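# Set bench rod in cabinet rack, then place part

## Task

Take the rod lying on the bench and set it in the cabinet's rack so that it runs straight across, between the two rods already there, with each end resting in a notch of the rails. After that, set the part on the same rack, and release everything at the end.

## Robot and tools

Robot: two arms, left_arm and right_arm, each with a parallel two-finger gripper. One shared scene frame is used everywhere: origin on the table top midway between the arms, +x out over the table, +z up, and left_arm sits on the +y side. The names left and right do not tell you which side of a camera image an arm appears on. Bases: left_arm at (-0.039, +0.296, 0) m with quat_wxyz (+0.998, 0, 0, +0.069); right_arm at (0, -0.328, 0) m with quat_wxyz (+0.999, 0, 0, +0.051).

Gripper frame: fingers extend along the gripper's +z axis and close along its y axis. The reported end_effector_position is the spot between the pads, roughly 1 cm short of the fingertips. Reported hand positions can be somewhat wrong, worse when the arm reaches far, and motions tend to stop a centimetre or more from the command, usually low.

A command row is always 16 numbers, even if one arm stays still: left_arm x, y, z, qw, qx, qy, qz, opening, then right_arm's 8 in the same order. x, y, z are an absolute target for the end_effector_position in metres, scene frame; qw..qz is an absolute target orientation (w first), scene frame. Opening runs from -1 (closed) to +1 (fully open, 0.094 m). Optionally 12 more numbers from 0 to 1 follow: stiffness scales for the six joints of left_arm and then of right_arm, in Joint positions order; they multiply position gain and persist until changed.

execute_actions(actions): a list of up to 15 actions; each action is a list of up to 15 rows, one row per 1/30 s step; if fewer than 15 rows, the last one repeats to fill the 15 steps. An empty list just returns state and images. An action is rejected for both arms if any target lies over 0.6 m from that gripper's start position along any of the gripper's own axes; if the first action fails this, or any action is malformed, nothing runs. Each step, the target is clipped to within 70 mm and 16 degrees of the measured pose, so distant targets take several actions, and after an action an arm only continues to its last clipped pose. Position wins over orientation when both cannot be met. To keep an orientation steady, resend the same quaternion every row rather than copying the drifted reported one.

move(target, speed, blocking): target is one 16-number row (absolute poses plus openings, optional stiffness). Both grippers travel in straight lines and finish together, lasting 0.5 to 10 s; longer paths are cut off at 10 s. speed is the top path speed in m/s, 0.002 to 0.5 (default 0.25), turning up to twice that in rad/s. Rotation takes the shorter way. Paths ignore obstacles and the other arm; grippers may lag, drift or overshoot speed, especially near full extension. Faster contact hits harder, and aiming past a contact presses harder. Opening is applied at the start. The result adds a move: line with the ending (done, off_target, moving, held, fault) and active limits (paced = pose clipped; held = a check blocked some steps, after which the arm may jump fast), plus each gripper's distance from its target. With blocking=false, the result arrives after 0.5 s while motion continues; poll with wait(0), and call wait or stop before sending new rows or moves.

wait(seconds): 0 to 10; the robot holds its last command, returning early if a running move finishes. stop(): brakes a running move, needing some distance; fingers keep moving. zoom_image(camera, region): camera is cam_high, cam_low, cam_left_wrist or cam_right_wrist (each 504x504); region [x0, y0, x1, y1] in pixels from the top-left, at most 504 by 504. read_manual(section): only licence texts, no motion. finished_scene(scene): pass the current scene's number; it ends the scene irreversibly and reports success, so the rod and part must already sit correctly and stay put.

Result lines: left_arm: ... | right_arm: ... give each gripper's position and quaternion. Hand target lines show the pose each arm is now being driven to. grip_measured is the finger opening on the command scale; the last Joint positions entry is the opening in metres. Readings may be off by about 1 mm per gripper, consistently. pose unreachable means a clearance check altered or blocked that arm's command. FAULT or OVER-TEMPERATURE FAULT lines mean an arm was stopped. MOTOR HOT warns from 75 °C; at 90 °C that arm halts for 10 s; at 100 °C it goes limp and drops.

Gripping: to hold, command an opening roughly 0.03 under grip_measured; a smaller gap grips more gently. Pads push up to about 50 to 62 N, less on thin parts, with a brief spike on first contact. Expect occasional tugs on held items or nudges to loose ones.

Joint ranges (rad): waist -2.618 to 3.054, shoulder 0 to 3.142, elbow 0 to 3.142, wrist pitch -1.571 to 1.571, wrist yaw -1.571 to 1.571, wrist roll -2.094 to 2.094; elbows stop just before straight.

Avoid: letting anything fall or leave the table, dropping or slipping items, hard pushes or slams, and collisions or pressing between the two arms. An arm meant to stay put should receive its same full last-reported pose and intended opening in every call. Holding loads warms motors, even while idle, so do not hold longer than needed.

Each tool is called after "Request:" in YAML: its name, and indented under it one key for each argument.

## Session

Request:
execute_actions:
  actions: []

Scene clock: 0.00 s.
left_arm: end_effector_position=(+0.3164, -0.3014, +0.1750) grip_measured=+1.000 end_effector_quat_wxyz=(-0.061, -0.122, +0.694, -0.707) | right_arm: end_effector_position=(+0.3924, -0.4387, +0.3223) grip_measured=+1.000 end_effector_quat_wxyz=(+0.033, -0.309, +0.856, -0.414)
Joint positions: left_arm=[-1.03   2.533  1.9    0.643  0.59  -1.837  0.094] | right_arm=[-0.069  1.853  2.16  -1.463  0.772 -0.831  0.094]
Joint velocities: left_arm=[-0.002 -0.007 -0.012 -0.007  0.022  0.007  0.   ] | right_arm=[-0.012 -0.012  0.002 -0.022 -0.007 -0.037  0.   ]
Motor temperatures (°C, as the motors report them): left_arm=[23 25 26 24 23 23] | right_arm=[24 24 26 24 26 24]
Hand target (left_arm): +0.316, -0.301, +0.185; -0.054, -0.114, +0.689, -0.714
Hand target (right_arm): +0.391, -0.440, +0.332; +0.046, -0.298, +0.855, -0.421
Joint stiffness scale: left_arm=[1. 1. 1. 1. 1. 1.] | right_arm=[1. 1. 1. 1. 1. 1.]

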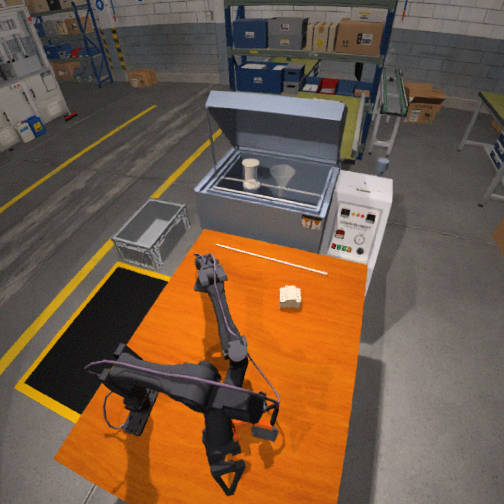

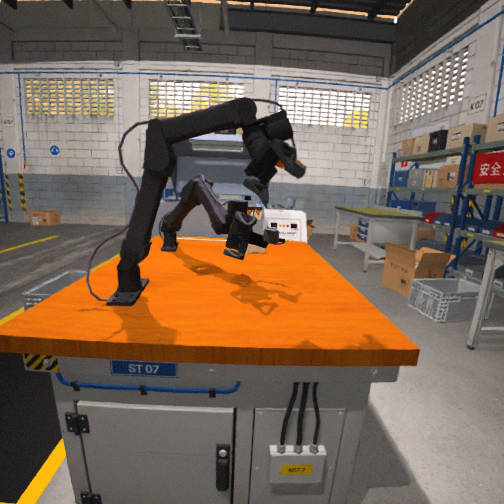

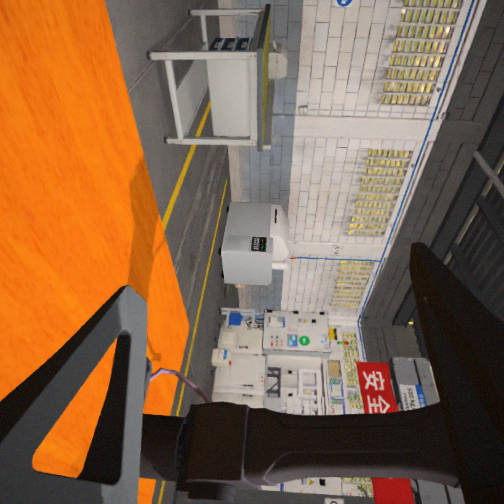

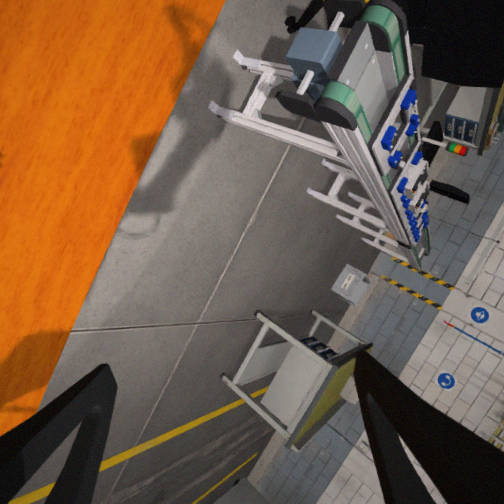

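Request:
zoom_image:
  camera: "cam_high"
  region: [170, 80, 410, 320]

Region (170, 80, 410, 320) of cam_high's 504x504 image, scaled by 2.100, with more detail than that image has.

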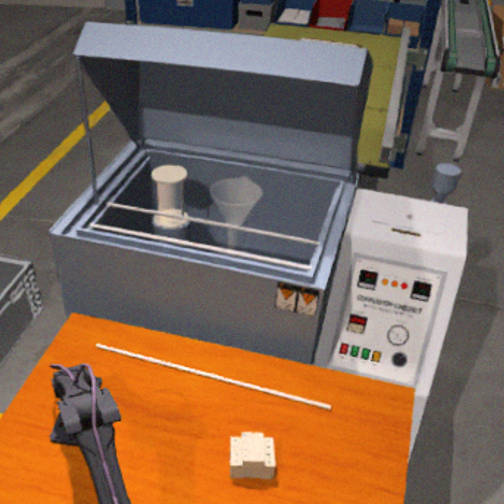

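Request:
move:
  target: [0.28,-0.05,0.2,-0.061,-0.122,0.694,-0.707,1,0.36,-0.5,0.38,0.033,-0.309,0.856,-0.414,1]

Request:
move:
  target: [0.2,0.45,0.3,0,0,1,0,1,0.36,-0.5,0.38,0.033,-0.309,0.856,-0.414,1]

Scene clock: 7.47 s.
left_arm: end_effector_position=(+0.2875, -0.0527, +0.1930) grip_measured=+1.000 end_effector_quat_wxyz=(-0.065, -0.135, +0.698, -0.700) | right_arm: end_effector_position=(+0.3594, -0.4971, +0.3761) grip_measured=+1.000 end_effector_quat_wxyz=(+0.031, -0.312, +0.854, -0.414)
Joint positions: left_arm=[-0.647  1.879  0.879  0.98   0.964 -1.837  0.094] | right_arm=[-0.256  1.853  2.408 -1.563  0.685 -1.059  0.094]
Joint velocities: left_arm=[-0.007  0.017  0.002 -0.022  0.007 -0.037  0.   ] | right_arm=[-0.002 -0.017  0.002 -0.007  0.007 -0.007  0.   ]
Motor temperatures (°C, as the motors report them): left_arm=[23 29 27 26 23 23] | right_arm=[24 26 26 25 26 24]
Hand target (left_arm): +0.282, -0.050, +0.199; -0.059, -0.121, +0.696, -0.705
Hand target (right_arm): +0.359, -0.499, +0.380; +0.034, -0.309, +0.855, -0.415
Off the commanded pose (left_arm): 0.011 m, 2 deg.
Off the commanded pose (right_arm): 0.005 m, 0 deg.
Joint stiffness scale: left_arm=[1. 1. 1. 1. 1. 1.] | right_arm=[1. 1. 1. 1. 1. 1.]
joint sent to its limit (right arm) — the command would take joint 4 (wrist pitch) past its lower limit, so that joint was sent only as far as its limit.
move: off_target (left_arm)

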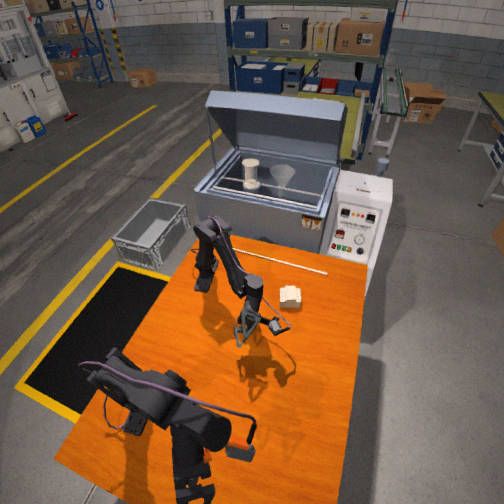

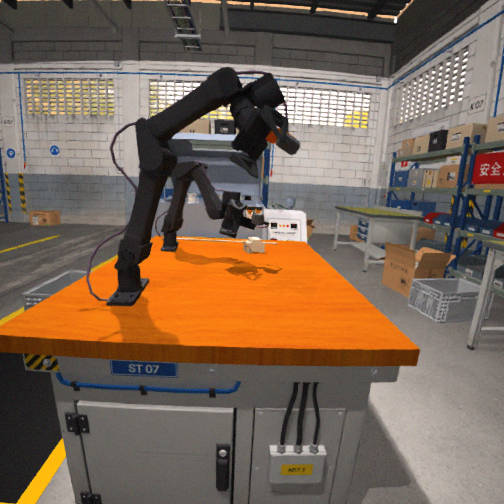

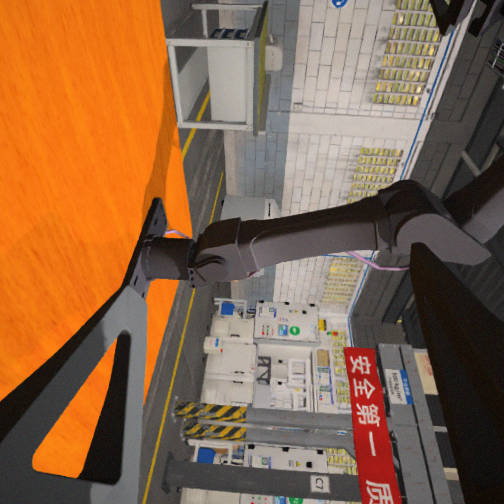

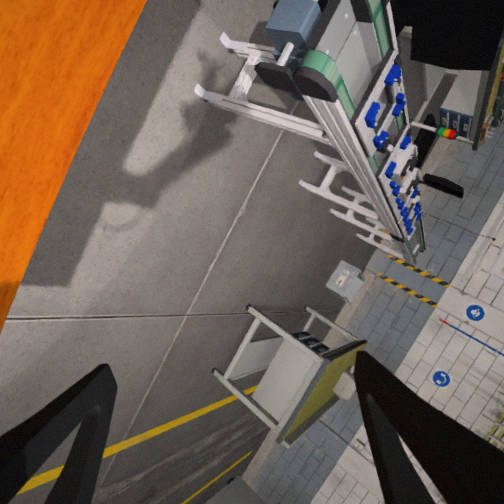

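Scene clock: 11.57 s.
left_arm: end_effector_position=(+0.2003, +0.4538, +0.2919) grip_measured=+1.000 end_effector_quat_wxyz=(+0.158, -0.017, +0.982, +0.101) | right_arm: end_effector_position=(+0.3595, -0.4969, +0.3759) grip_measured=+1.000 end_effector_quat_wxyz=(+0.031, -0.314, +0.854, -0.414)
Joint positions: left_arm=[ 0.44   1.446  1.806 -1.553 -0.003  0.544  0.094] | right_arm=[-0.256  1.853  2.408 -1.563  0.683 -1.063  0.094]
Joint velocities: left_arm=[-0.012  0.002 -0.002 -0.007  0.022  0.081  0.   ] | right_arm=[ 0.002  0.002  0.002  0.022 -0.066 -0.022  0.   ]
Motor temperatures (°C, as the motors report them): left_arm=[23 29 27 26 23 23] | right_arm=[24 26 27 25 26 24]
Hand target (left_arm): +0.204, +0.453, +0.298; +0.164, -0.008, +0.981, +0.107
Hand target (right_arm): +0.360, -0.500, +0.380; +0.035, -0.309, +0.855, -0.415
Off the commanded pose (left_arm): 0.009 m, 22 deg; orientation clipped at the last step of the last action.
Off the commanded pose (right_arm): 0.005 m, 1 deg.
Joint stiffness scale: left_arm=[1. 1. 1. 1. 1. 1.] | right_arm=[1. 1. 1. 1. 1. 1.]
joint sent to its limit (left arm) — the command would take joint 4 (wrist pitch) past its lower limit, so that joint was sent only as far as its limit.
joint sent to its limit (right arm) — the command would take joint 4 (wrist pitch) past its lower limit, so that joint was sent only as far as its limit.
move: off_target (left_arm); limits=paced

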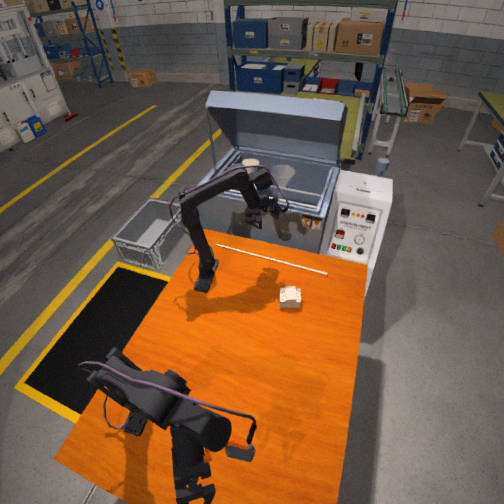

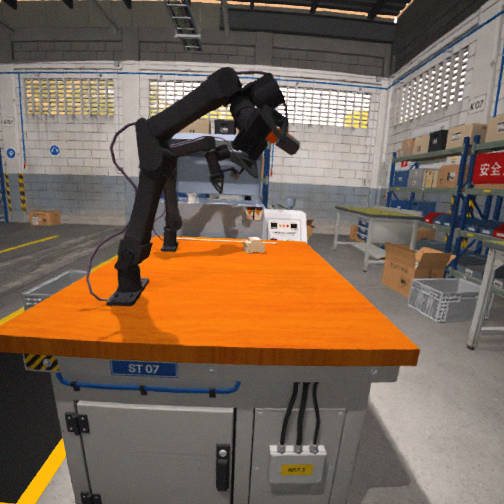

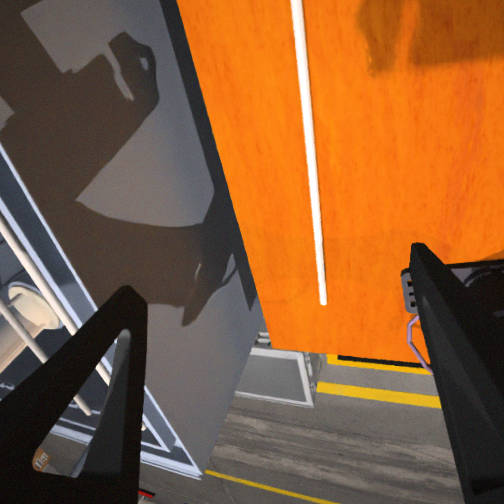

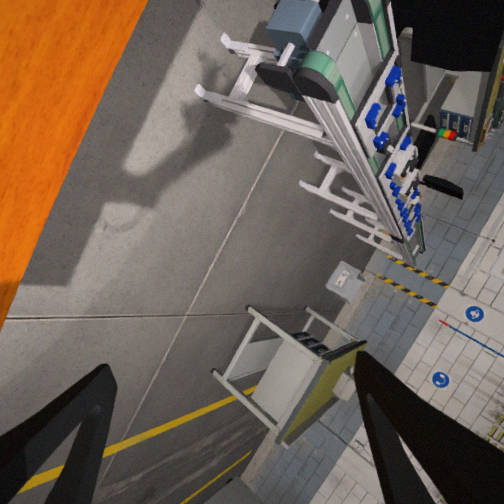

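Request:
move:
  target: [0.2,0.72,0.33,0,0,0.94,0.34,1,0.36,-0.5,0.38,0.033,-0.309,0.856,-0.414,1]

Scene clock: 16.70 s.
left_arm: end_effector_position=(+0.2034, +0.7195, +0.3249) grip_measured=+1.000 end_effector_quat_wxyz=(+0.010, +0.006, +0.936, +0.352) | right_arm: end_effector_position=(+0.3595, -0.4969, +0.3759) grip_measured=+1.000 end_effector_quat_wxyz=(+0.031, -0.314, +0.854, -0.414)
Joint positions: left_arm=[ 0.768  2.208  2.795 -1.543 -0.399  1.048  0.094] | right_arm=[-0.256  1.853  2.408 -1.563  0.683 -1.063  0.094]
Joint velocities: left_arm=[ 0.002 -0.017  0.002 -0.051 -0.022  0.037  0.   ] | right_arm=[-0.002 -0.007 -0.007 -0.066 -0.081 -0.007  0.   ]
Motor temperatures (°C, as the motors report them): left_arm=[23 28 28 26 23 23] | right_arm=[24 26 27 25 26 24]
Hand target (left_arm): +0.199, +0.720, +0.329; +0.007, +0.003, +0.934, +0.356
Hand target (right_arm): +0.360, -0.500, +0.380; +0.034, -0.309, +0.855, -0.415
Off the commanded pose (left_arm): 0.006 m, 2 deg.
Off the commanded pose (right_arm): 0.005 m, 1 deg.
Joint stiffness scale: left_arm=[1. 1. 1. 1. 1. 1.] | right_arm=[1. 1. 1. 1. 1. 1.]
joint sent to its limit (left arm) — the command would take joint 4 (wrist pitch) past its lower limit, so that joint was sent only as far as its limit.
joint sent to its limit (right arm) — the command would take joint 4 (wrist pitch) past its lower limit, so that joint was sent only as far as its limit.
move: done

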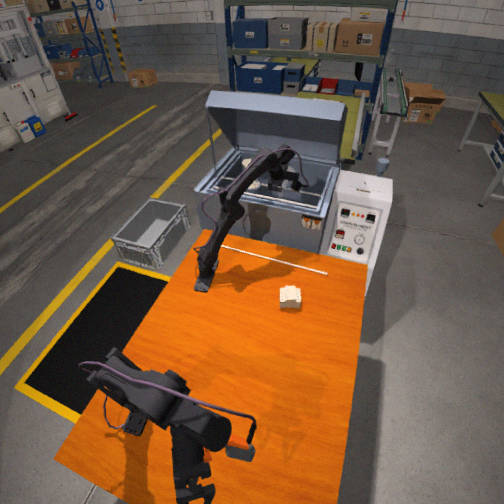

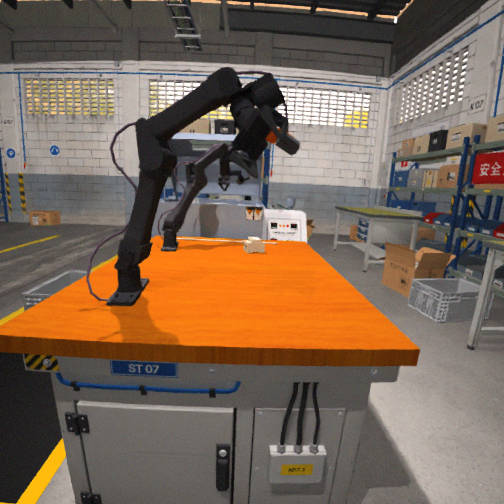

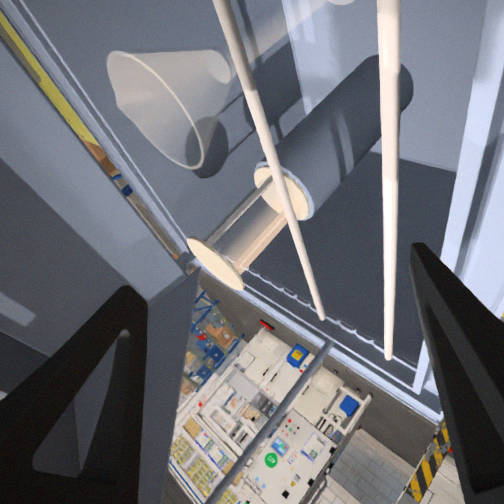

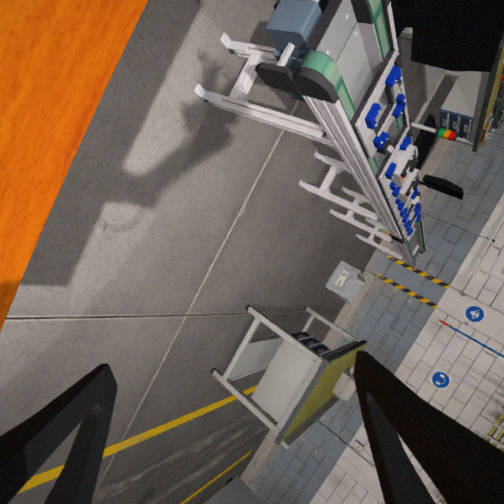

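Request:
zoom_image:
  camera: "cam_left_wrist"
  region: [260, 260, 440, 420]

Request:
move:
  target: [0.18,0.5,0.3,0,0,0.94,0.34,1,0.36,-0.5,0.38,0.033,-0.309,0.856,-0.414,1]

Request:
move:
  target: [0.18,0.5,0.07,0,0,1,0,1,0.36,-0.5,0.38,0.033,-0.309,0.856,-0.414,1]

Region (260, 260, 440, 420) of cam_left_wrist's 504x504 image, scaled by 2.800, with more detail than that image has.

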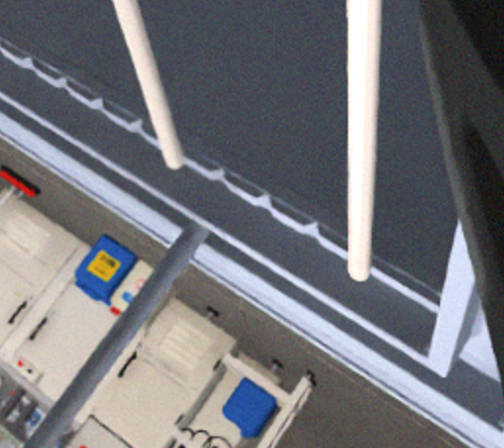

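Scene clock: 21.43 s.
left_arm: end_effector_position=(+0.1862, +0.5011, +0.2996) grip_measured=+1.000 end_effector_quat_wxyz=(+0.007, +0.003, +0.943, +0.332) | right_arm: end_effector_position=(+0.3595, -0.4969, +0.3759) grip_measured=+1.000 end_effector_quat_wxyz=(+0.031, -0.314, +0.854, -0.414)
Joint positions: left_arm=[ 0.256  1.495  1.766 -1.527 -0.61   0.5    0.094] | right_arm=[-0.256  1.853  2.408 -1.563  0.683 -1.063  0.094]
Joint velocities: left_arm=[0.007 0.012 0.012 0.022 0.037 0.051 0.   ] | right_arm=[-0.007  0.007 -0.022 -0.037 -0.051  0.051  0.   ]
Motor temperatures (°C, as the motors report them): left_arm=[23 29 28 26 23 23] | right_arm=[24 26 27 25 26 24]
Hand target (left_arm): +0.181, +0.499, +0.300; +0.002, -0.001, +0.942, +0.336
Hand target (right_arm): +0.360, -0.500, +0.380; +0.034, -0.309, +0.855, -0.415
Off the commanded pose (left_arm): 0.006 m, 1 deg.
Off the commanded pose (right_arm): 0.005 m, 1 deg.
Joint stiffness scale: left_arm=[1. 1. 1. 1. 1. 1.] | right_arm=[1. 1. 1. 1. 1. 1.]
joint sent to its limit (right arm) — the command would take joint 4 (wrist pitch) past its lower limit, so that joint was sent only as far as its limit.
move: done

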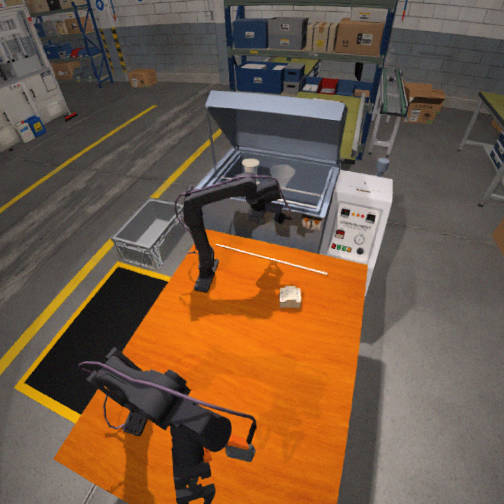

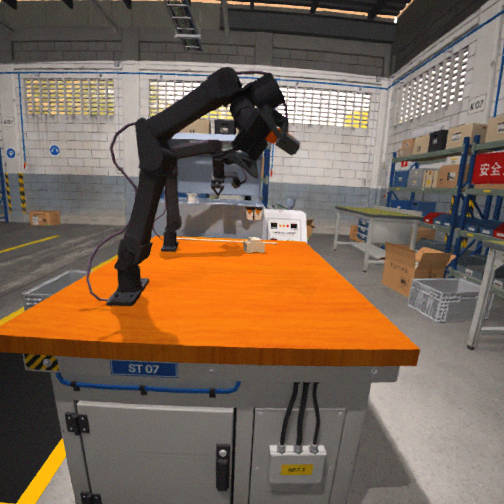

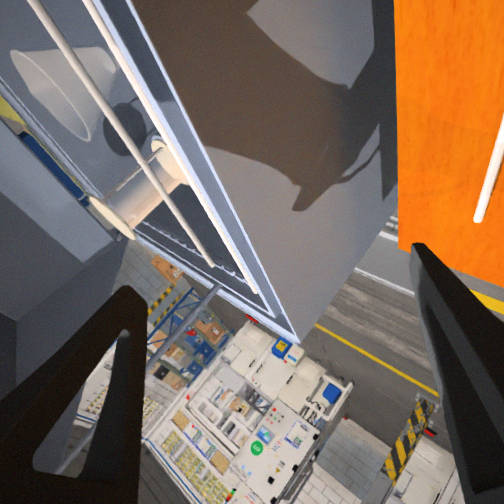

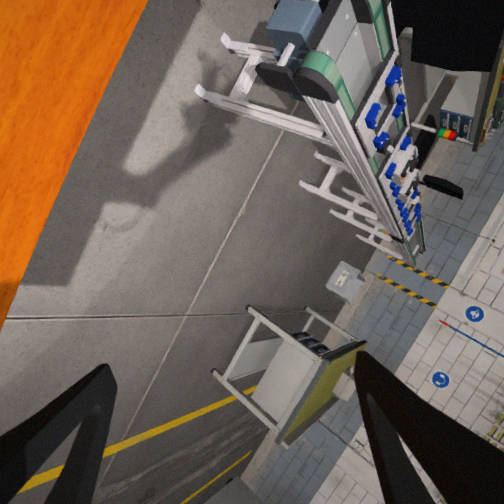

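Scene clock: 23.37 s.
left_arm: end_effector_position=(+0.1803, +0.5037, +0.0722) grip_measured=+1.000 end_effector_quat_wxyz=(-0.011, -0.002, +1.000, +0.010) | right_arm: end_effector_position=(+0.3595, -0.4969, +0.3759) grip_measured=+1.000 end_effector_quat_wxyz=(+0.031, -0.314, +0.854, -0.414)
Joint positions: left_arm=[ 0.599  1.715  1.237 -1.096 -0.031  0.732  0.094] | right_arm=[-0.256  1.853  2.408 -1.563  0.683 -1.063  0.094]
Joint velocities: left_arm=[ 0.002 -0.002 -0.002  0.066  0.051  0.051  0.   ] | right_arm=[-0.007 -0.007 -0.007 -0.051 -0.007  0.081  0.   ]
Motor temperatures (°C, as the motors report them): left_arm=[23 29 27 26 23 23] | right_arm=[24 26 28 26 26 24]
Hand target (left_arm): +0.181, +0.503, +0.069; -0.004, -0.001, +1.000, +0.003
Hand target (right_arm): +0.360, -0.500, +0.380; +0.034, -0.309, +0.855, -0.415
Off the commanded pose (left_arm): 0.004 m, 2 deg.
Off the commanded pose (right_arm): 0.005 m, 1 deg.
Joint stiffness scale: left_arm=[1. 1. 1. 1. 1. 1.] | right_arm=[1. 1. 1. 1. 1. 1.]
joint sent to its limit (right arm) — the command would take joint 4 (wrist pitch) past its lower limit, so that joint was sent only as far as its limit.
move: done

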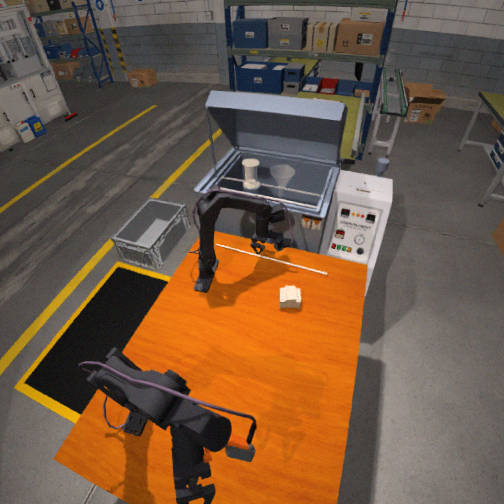

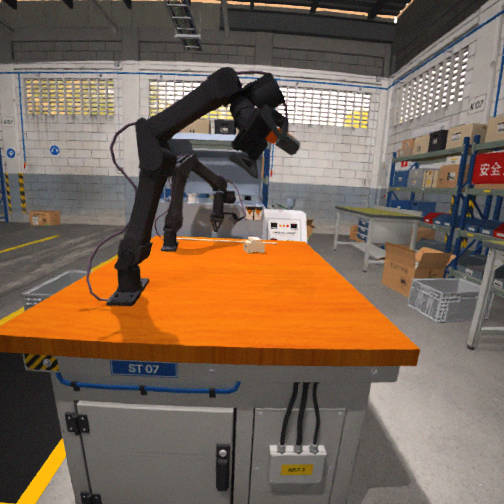

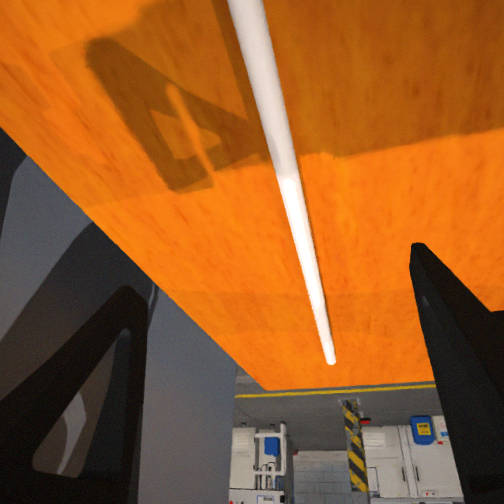

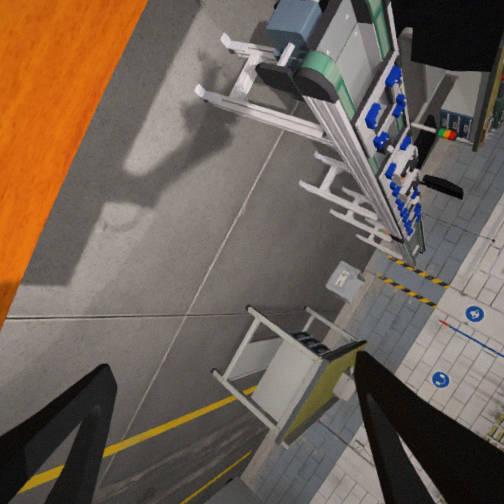

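Request:
move:
  target: [0.235,0.5,0.018,0,0,1,0,0.2,0.36,-0.5,0.38,0.033,-0.309,0.856,-0.414,1]
  speed: 0.1

Scene clock: 26.50 s.
left_arm: end_effector_position=(+0.2217, +0.4966, +0.0146) grip_measured=+0.202 end_effector_quat_wxyz=(-0.018, +0.001, +1.000, -0.004) | right_arm: end_effector_position=(+0.3595, -0.4969, +0.3759) grip_measured=+1.000 end_effector_quat_wxyz=(+0.031, -0.314, +0.854, -0.414)
Joint positions: left_arm=[ 0.506  1.911  1.243 -0.937 -0.016  0.646  0.056] | right_arm=[-0.256  1.853  2.408 -1.563  0.683 -1.063  0.094]
Joint velocities: left_arm=[ 0.012  0.002  0.002  0.081 -0.037 -0.081  0.   ] | right_arm=[ 0.002 -0.002 -0.007 -0.037  0.007 -0.022  0.   ]
Motor temperatures (°C, as the motors report them): left_arm=[23 29 27 26 23 23] | right_arm=[24 26 28 26 26 24]
Hand target (left_arm): +0.235, +0.499, +0.018; +0.000, +0.000, +1.000, -0.001
Hand target (right_arm): +0.360, -0.500, +0.380; +0.034, -0.309, +0.855, -0.415
Off the commanded pose (left_arm): 0.014 m, 2 deg.
Off the commanded pose (right_arm): 0.005 m, 1 deg.
Joint stiffness scale: left_arm=[1. 1. 1. 1. 1. 1.] | right_arm=[1. 1. 1. 1. 1. 1.]
joint sent to its limit (right arm) — the command would take joint 4 (wrist pitch) past its lower limit, so that joint was sent only as far as its limit.
move: off_target (left_arm)

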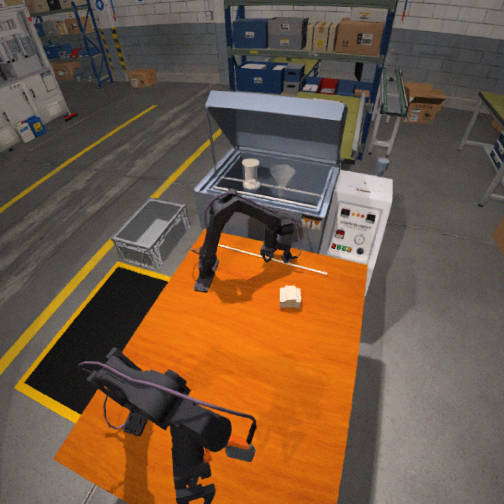

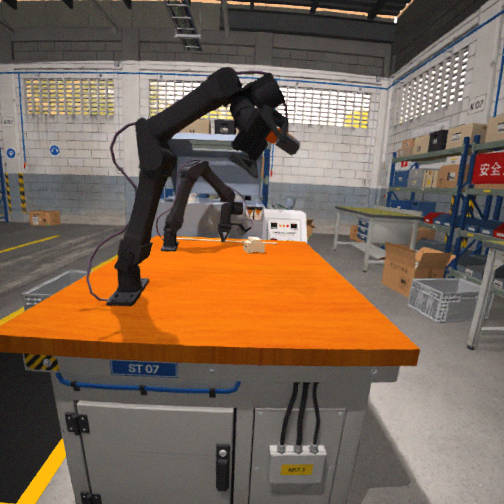

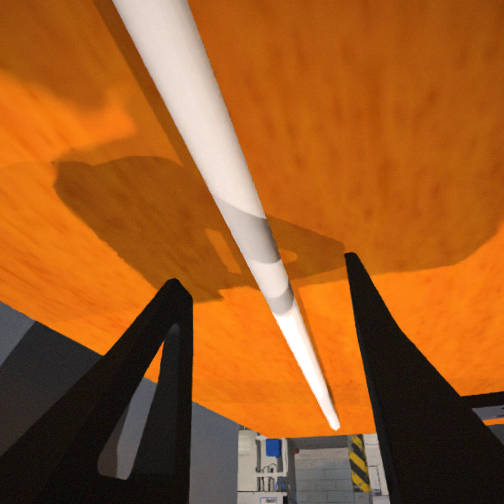

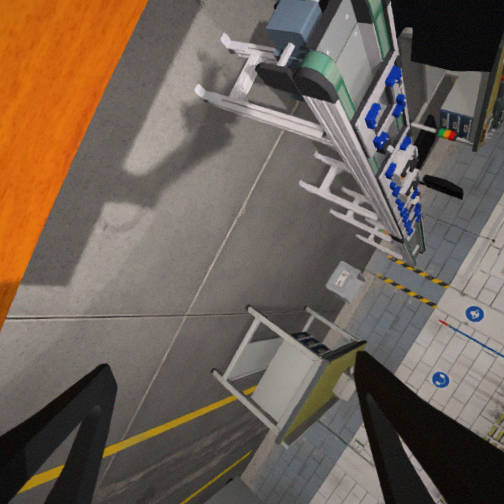

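Centered, tips near table. Go slightly lower and close.

Request:
execute_actions:
  actions:
    - [[0.24,0.5,0.012,0,0,1,0,0.0,0.36,-0.5,0.38,0.033,-0.309,0.856,-0.414,1]]
    - [[0.24,0.5,0.012,0,0,1,0,-0.6,0.36,-0.5,0.38,0.033,-0.309,0.856,-0.414,1]]
    - [[0.24,0.5,0.012,0,0,1,0,-0.85,0.36,-0.5,0.38,0.033,-0.309,0.856,-0.414,1]]

Request:
move:
  target: [0.2,0.52,0.29,0,0,0.94,0.34,-0.85,0.36,-0.5,0.38,0.033,-0.309,0.856,-0.414,1]
  speed: 0.15

Scene clock: 32.10 s.
left_arm: end_effector_position=(+0.2278, +0.4988, +0.0126) grip_measured=-0.815 end_effector_quat_wxyz=(-0.013, -0.001, +1.000, +0.000) | right_arm: end_effector_position=(+0.3595, -0.4969, +0.3759) grip_measured=+1.000 end_effector_quat_wxyz=(+0.031, -0.314, +0.854, -0.414)
Joint positions: left_arm=[ 0.501  1.924  1.253 -0.919 -0.016  0.636  0.009] | right_arm=[-0.256  1.853  2.408 -1.563  0.683 -1.063  0.094]
Joint velocities: left_arm=[-0.012 -0.002 -0.002  0.007  0.081  0.037  0.001] | right_arm=[-0.012 -0.012 -0.002  0.007  0.037  0.037  0.   ]
Motor temperatures (°C, as the motors report them): left_arm=[23 29 28 26 23 23] | right_arm=[24 26 28 26 26 24]
Hand target (left_arm): +0.240, +0.500, +0.012; +0.000, +0.000, +1.000, -0.000
Hand target (right_arm): +0.360, -0.500, +0.380; +0.034, -0.309, +0.855, -0.415
Off the commanded pose (left_arm): 0.012 m, 1 deg.
Off the commanded pose (right_arm): 0.005 m, 1 deg.
Joint stiffness scale: left_arm=[1. 1. 1. 1. 1. 1.] | right_arm=[1. 1. 1. 1. 1. 1.]
joint sent to its limit (right arm) — the command would take joint 4 (wrist pitch) past its lower limit, so that joint was sent only as far as its limit.

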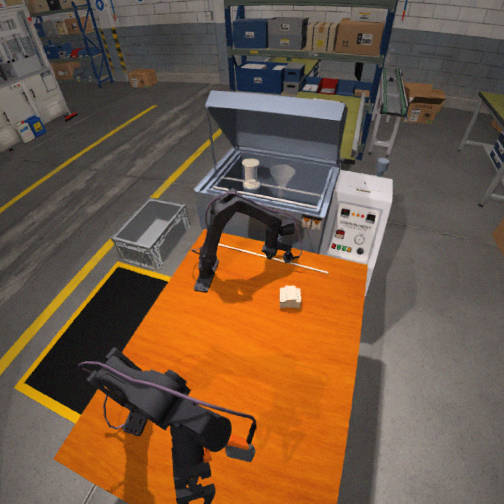

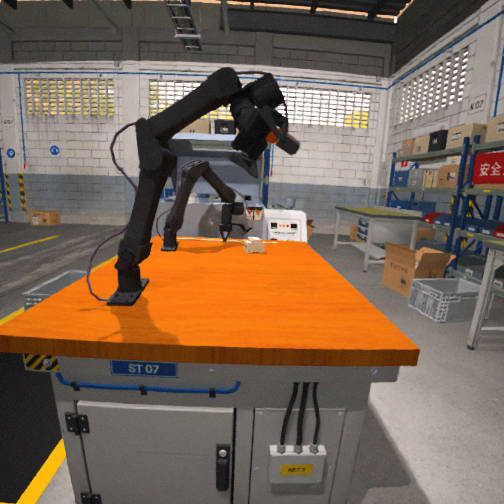

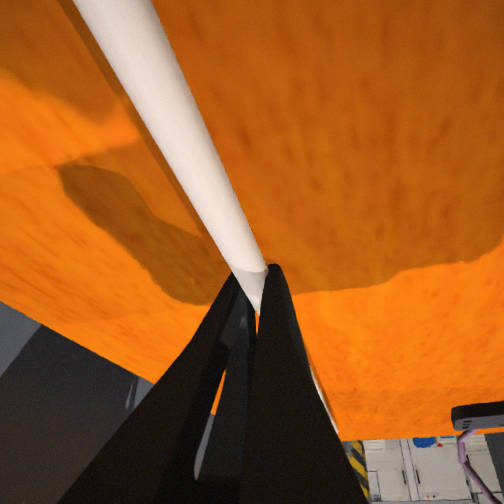

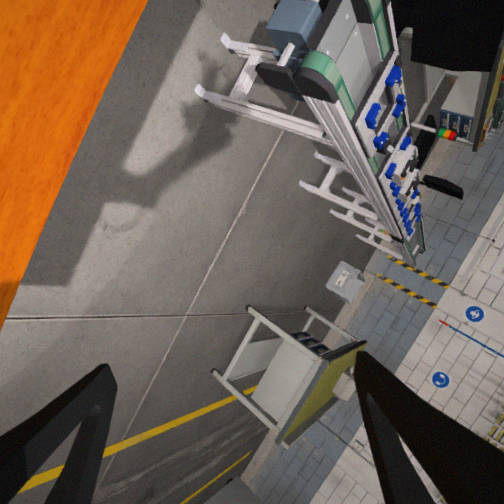

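Scene clock: 34.97 s.
left_arm: end_effector_position=(+0.1994, +0.5181, +0.2744) grip_measured=-0.815 end_effector_quat_wxyz=(-0.014, +0.011, +0.947, +0.320) | right_arm: end_effector_position=(+0.3595, -0.4969, +0.3759) grip_measured=+1.000 end_effector_quat_wxyz=(+0.031, -0.314, +0.854, -0.414)
Joint positions: left_arm=[ 0.3    1.556  1.727 -1.449 -0.59   0.551  0.009] | right_arm=[-0.256  1.853  2.408 -1.563  0.683 -1.063  0.094]
Joint velocities: left_arm=[-0.007  0.002 -0.017  0.037 -0.022 -0.051 -0.001] | right_arm=[-0.002  0.012 -0.012  0.007  0.007 -0.022  0.   ]
Motor temperatures (°C, as the motors report them): left_arm=[23 29 28 26 23 23] | right_arm=[24 27 28 26 26 24]
Hand target (left_arm): +0.198, +0.518, +0.291; +0.004, +0.000, +0.941, +0.338
Hand target (right_arm): +0.360, -0.500, +0.380; +0.034, -0.309, +0.855, -0.415
Off the commanded pose (left_arm): 0.016 m, 3 deg.
Off the commanded pose (right_arm): 0.005 m, 1 deg.
Joint stiffness scale: left_arm=[1. 1. 1. 1. 1. 1.] | right_arm=[1. 1. 1. 1. 1. 1.]
joint sent to its limit (right arm) — the command would take joint 4 (wrist pitch) past its lower limit, so that joint was sent only as far as its limit.
move: off_target (left_arm)

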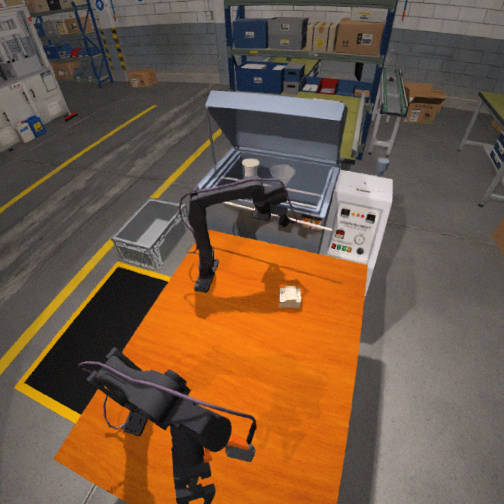

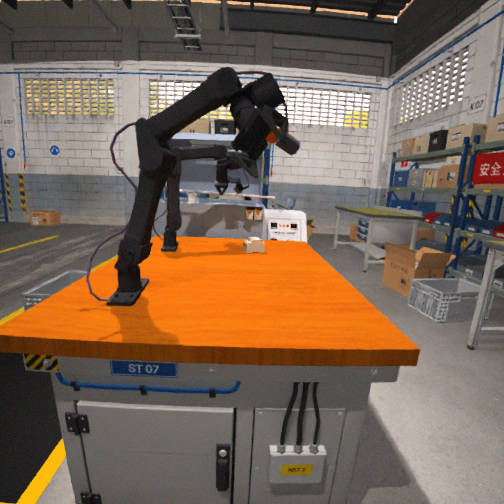

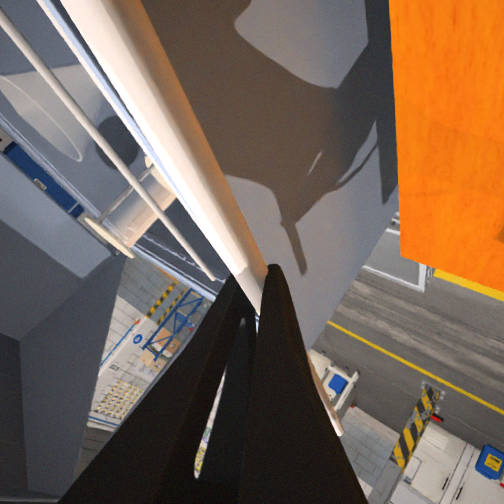

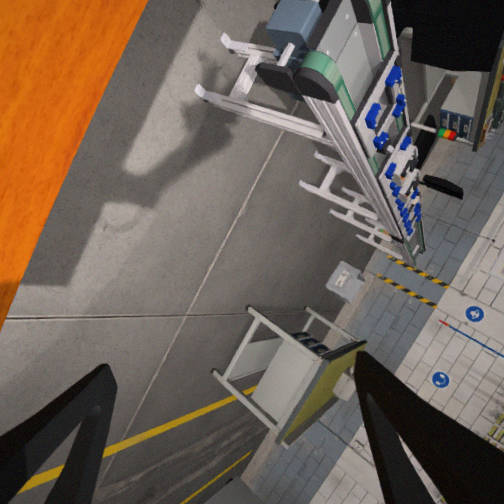

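Request:
move:
  target: [0.15,0.76,0.28,0,0,0.94,0.34,-0.85,0.36,-0.5,0.38,0.033,-0.309,0.856,-0.414,1]
  speed: 0.12

Request:
zoom_image:
  camera: "cam_high"
  region: [190, 130, 350, 240]

Scene clock: 40.43 s.
left_arm: end_effector_position=(+0.1483, +0.7593, +0.2709) grip_measured=-0.815 end_effector_quat_wxyz=(-0.012, +0.003, +0.942, +0.336) | right_arm: end_effector_position=(+0.3595, -0.4969, +0.3759) grip_measured=+1.000 end_effector_quat_wxyz=(+0.031, -0.314, +0.854, -0.414)
Joint positions: left_arm=[ 0.931  2.006  2.209 -1.161 -0.328  1.18   0.009] | right_arm=[-0.256  1.853  2.408 -1.563  0.683 -1.063  0.094]
Joint velocities: left_arm=[ 0.007  0.002 -0.007  0.037 -0.066  0.051  0.   ] | right_arm=[-0.007 -0.027  0.002  0.037 -0.066 -0.007  0.   ]
Motor temperatures (°C, as the motors report them): left_arm=[23 29 28 26 23 23] | right_arm=[24 27 28 26 26 24]
Hand target (left_arm): +0.149, +0.762, +0.281; -0.003, +0.002, +0.938, +0.345
Hand target (right_arm): +0.360, -0.500, +0.380; +0.034, -0.309, +0.855, -0.415
Off the commanded pose (left_arm): 0.009 m, 1 deg.
Off the commanded pose (right_arm): 0.005 m, 1 deg.
Joint stiffness scale: left_arm=[1. 1. 1. 1. 1. 1.] | right_arm=[1. 1. 1. 1. 1. 1.]
joint sent to its limit (right arm) — the command would take joint 4 (wrist pitch) past its lower limit, so that joint was sent only as far as its limit.
move: done

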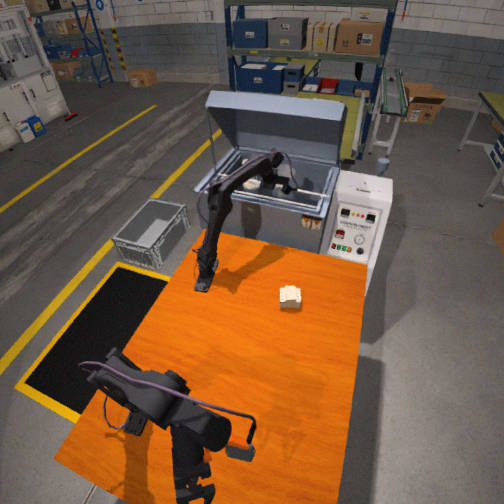

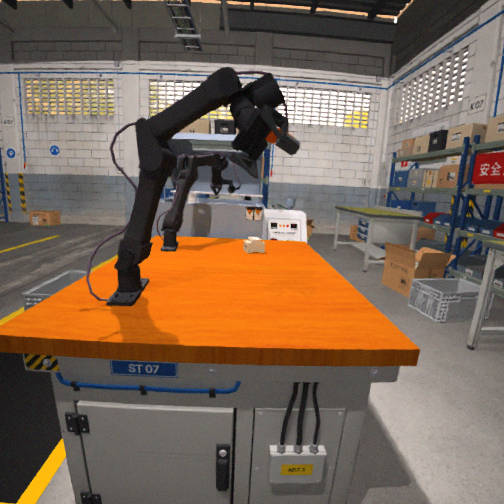

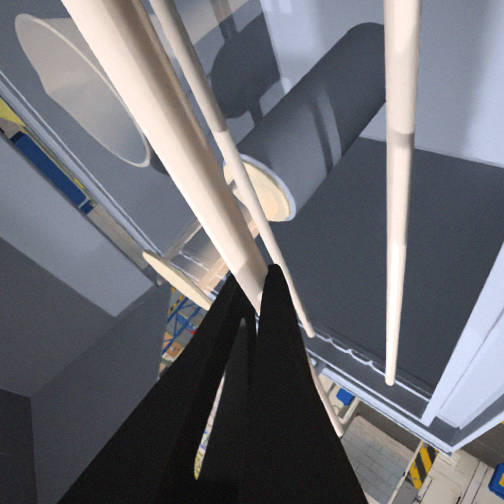

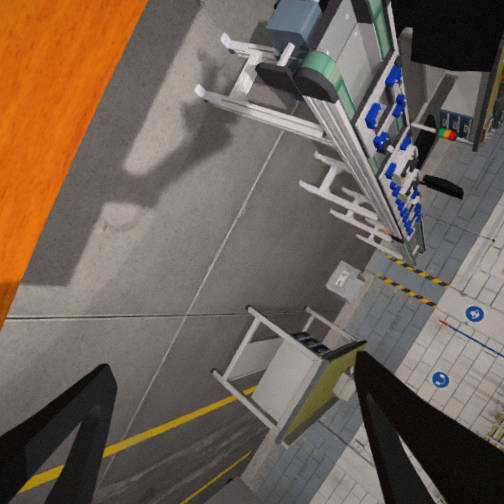

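Region (190, 130, 350, 240) of cam_high's 504x504 image, scaled by 3.150, with more detail than that image has; it fills the top 346 rows of this view, and the rest is white.

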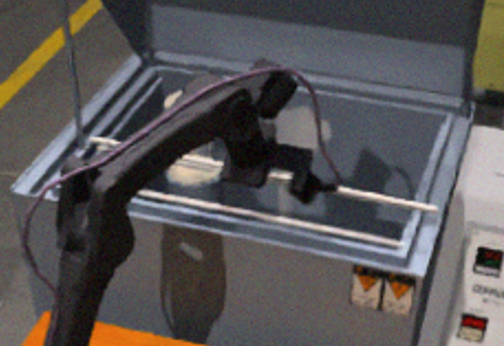

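Request:
move:
  target: [0.13,0.79,0.24,0,0,0.94,0.34,-0.85,0.36,-0.5,0.38,0.033,-0.309,0.856,-0.414,1]
  speed: 0.05

Request:
zoom_image:
  camera: "cam_high"
  region: [190, 130, 350, 240]

Scene clock: 46.53 s.
left_arm: end_effector_position=(+0.1303, +0.7863, +0.2430) grip_measured=-0.815 end_effector_quat_wxyz=(-0.006, +0.001, +0.941, +0.338) | right_arm: end_effector_position=(+0.3595, -0.4969, +0.3759) grip_measured=+1.000 end_effector_quat_wxyz=(+0.031, -0.314, +0.854, -0.414)
Joint positions: left_arm=[ 1.004  2.013  2.094 -1.012 -0.277  1.236  0.009] | right_arm=[-0.256  1.853  2.408 -1.563  0.683 -1.063  0.094]
Joint velocities: left_arm=[ 0.012  0.002  0.017 -0.154 -0.007  0.139  0.001] | right_arm=[ 0.017 -0.002 -0.002  0.007 -0.066 -0.037  0.   ]
Motor temperatures (°C, as the motors report them): left_arm=[23 29 29 26 23 23] | right_arm=[24 27 28 26 26 24]
Hand target (left_arm): +0.130, +0.790, +0.240; -0.001, +0.000, +0.940, +0.340
Hand target (right_arm): +0.360, -0.500, +0.380; +0.034, -0.309, +0.855, -0.415
Off the commanded pose (left_arm): 0.005 m, 1 deg.
Off the commanded pose (right_arm): 0.005 m, 1 deg.
Joint stiffness scale: left_arm=[1. 1. 1. 1. 1. 1.] | right_arm=[1. 1. 1. 1. 1. 1.]
joint sent to its limit (right arm) — the command would take joint 4 (wrist pitch) past its lower limit, so that joint was sent only as far as its limit.
move: done

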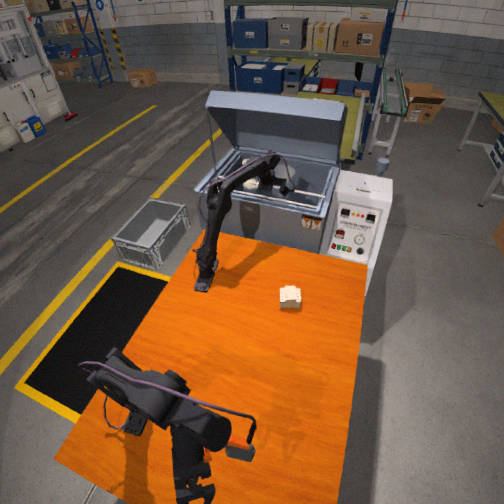

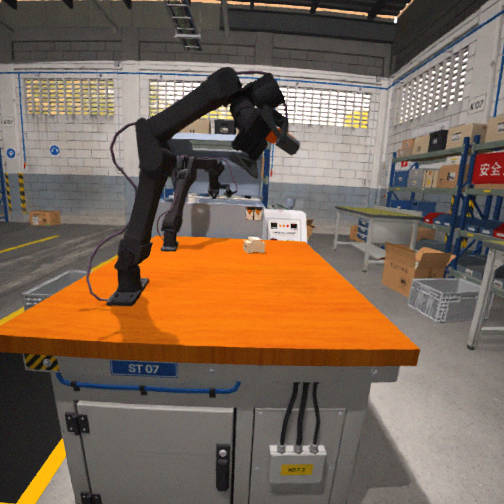

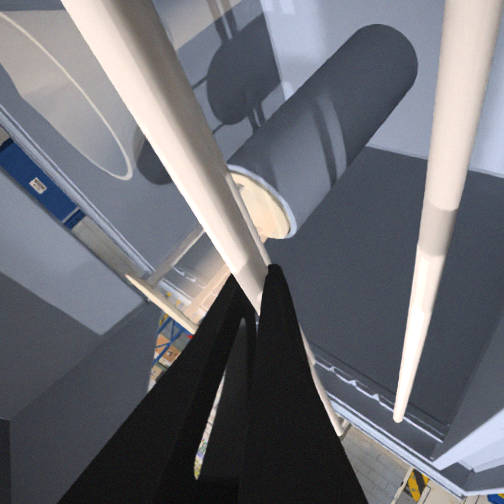

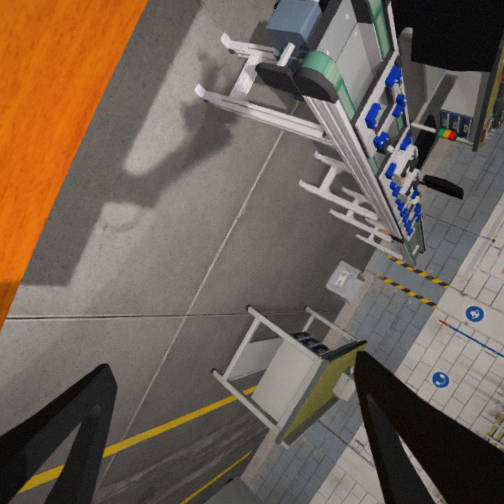

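Region (190, 130, 350, 240) of cam_high's 504x504 image, scaled by 3.150, with more detail than that image has; it fills the top 346 rows of this view, and the rest is white.

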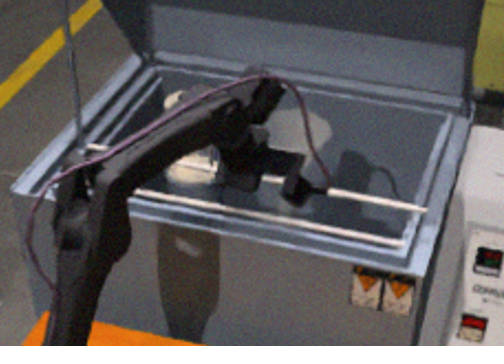

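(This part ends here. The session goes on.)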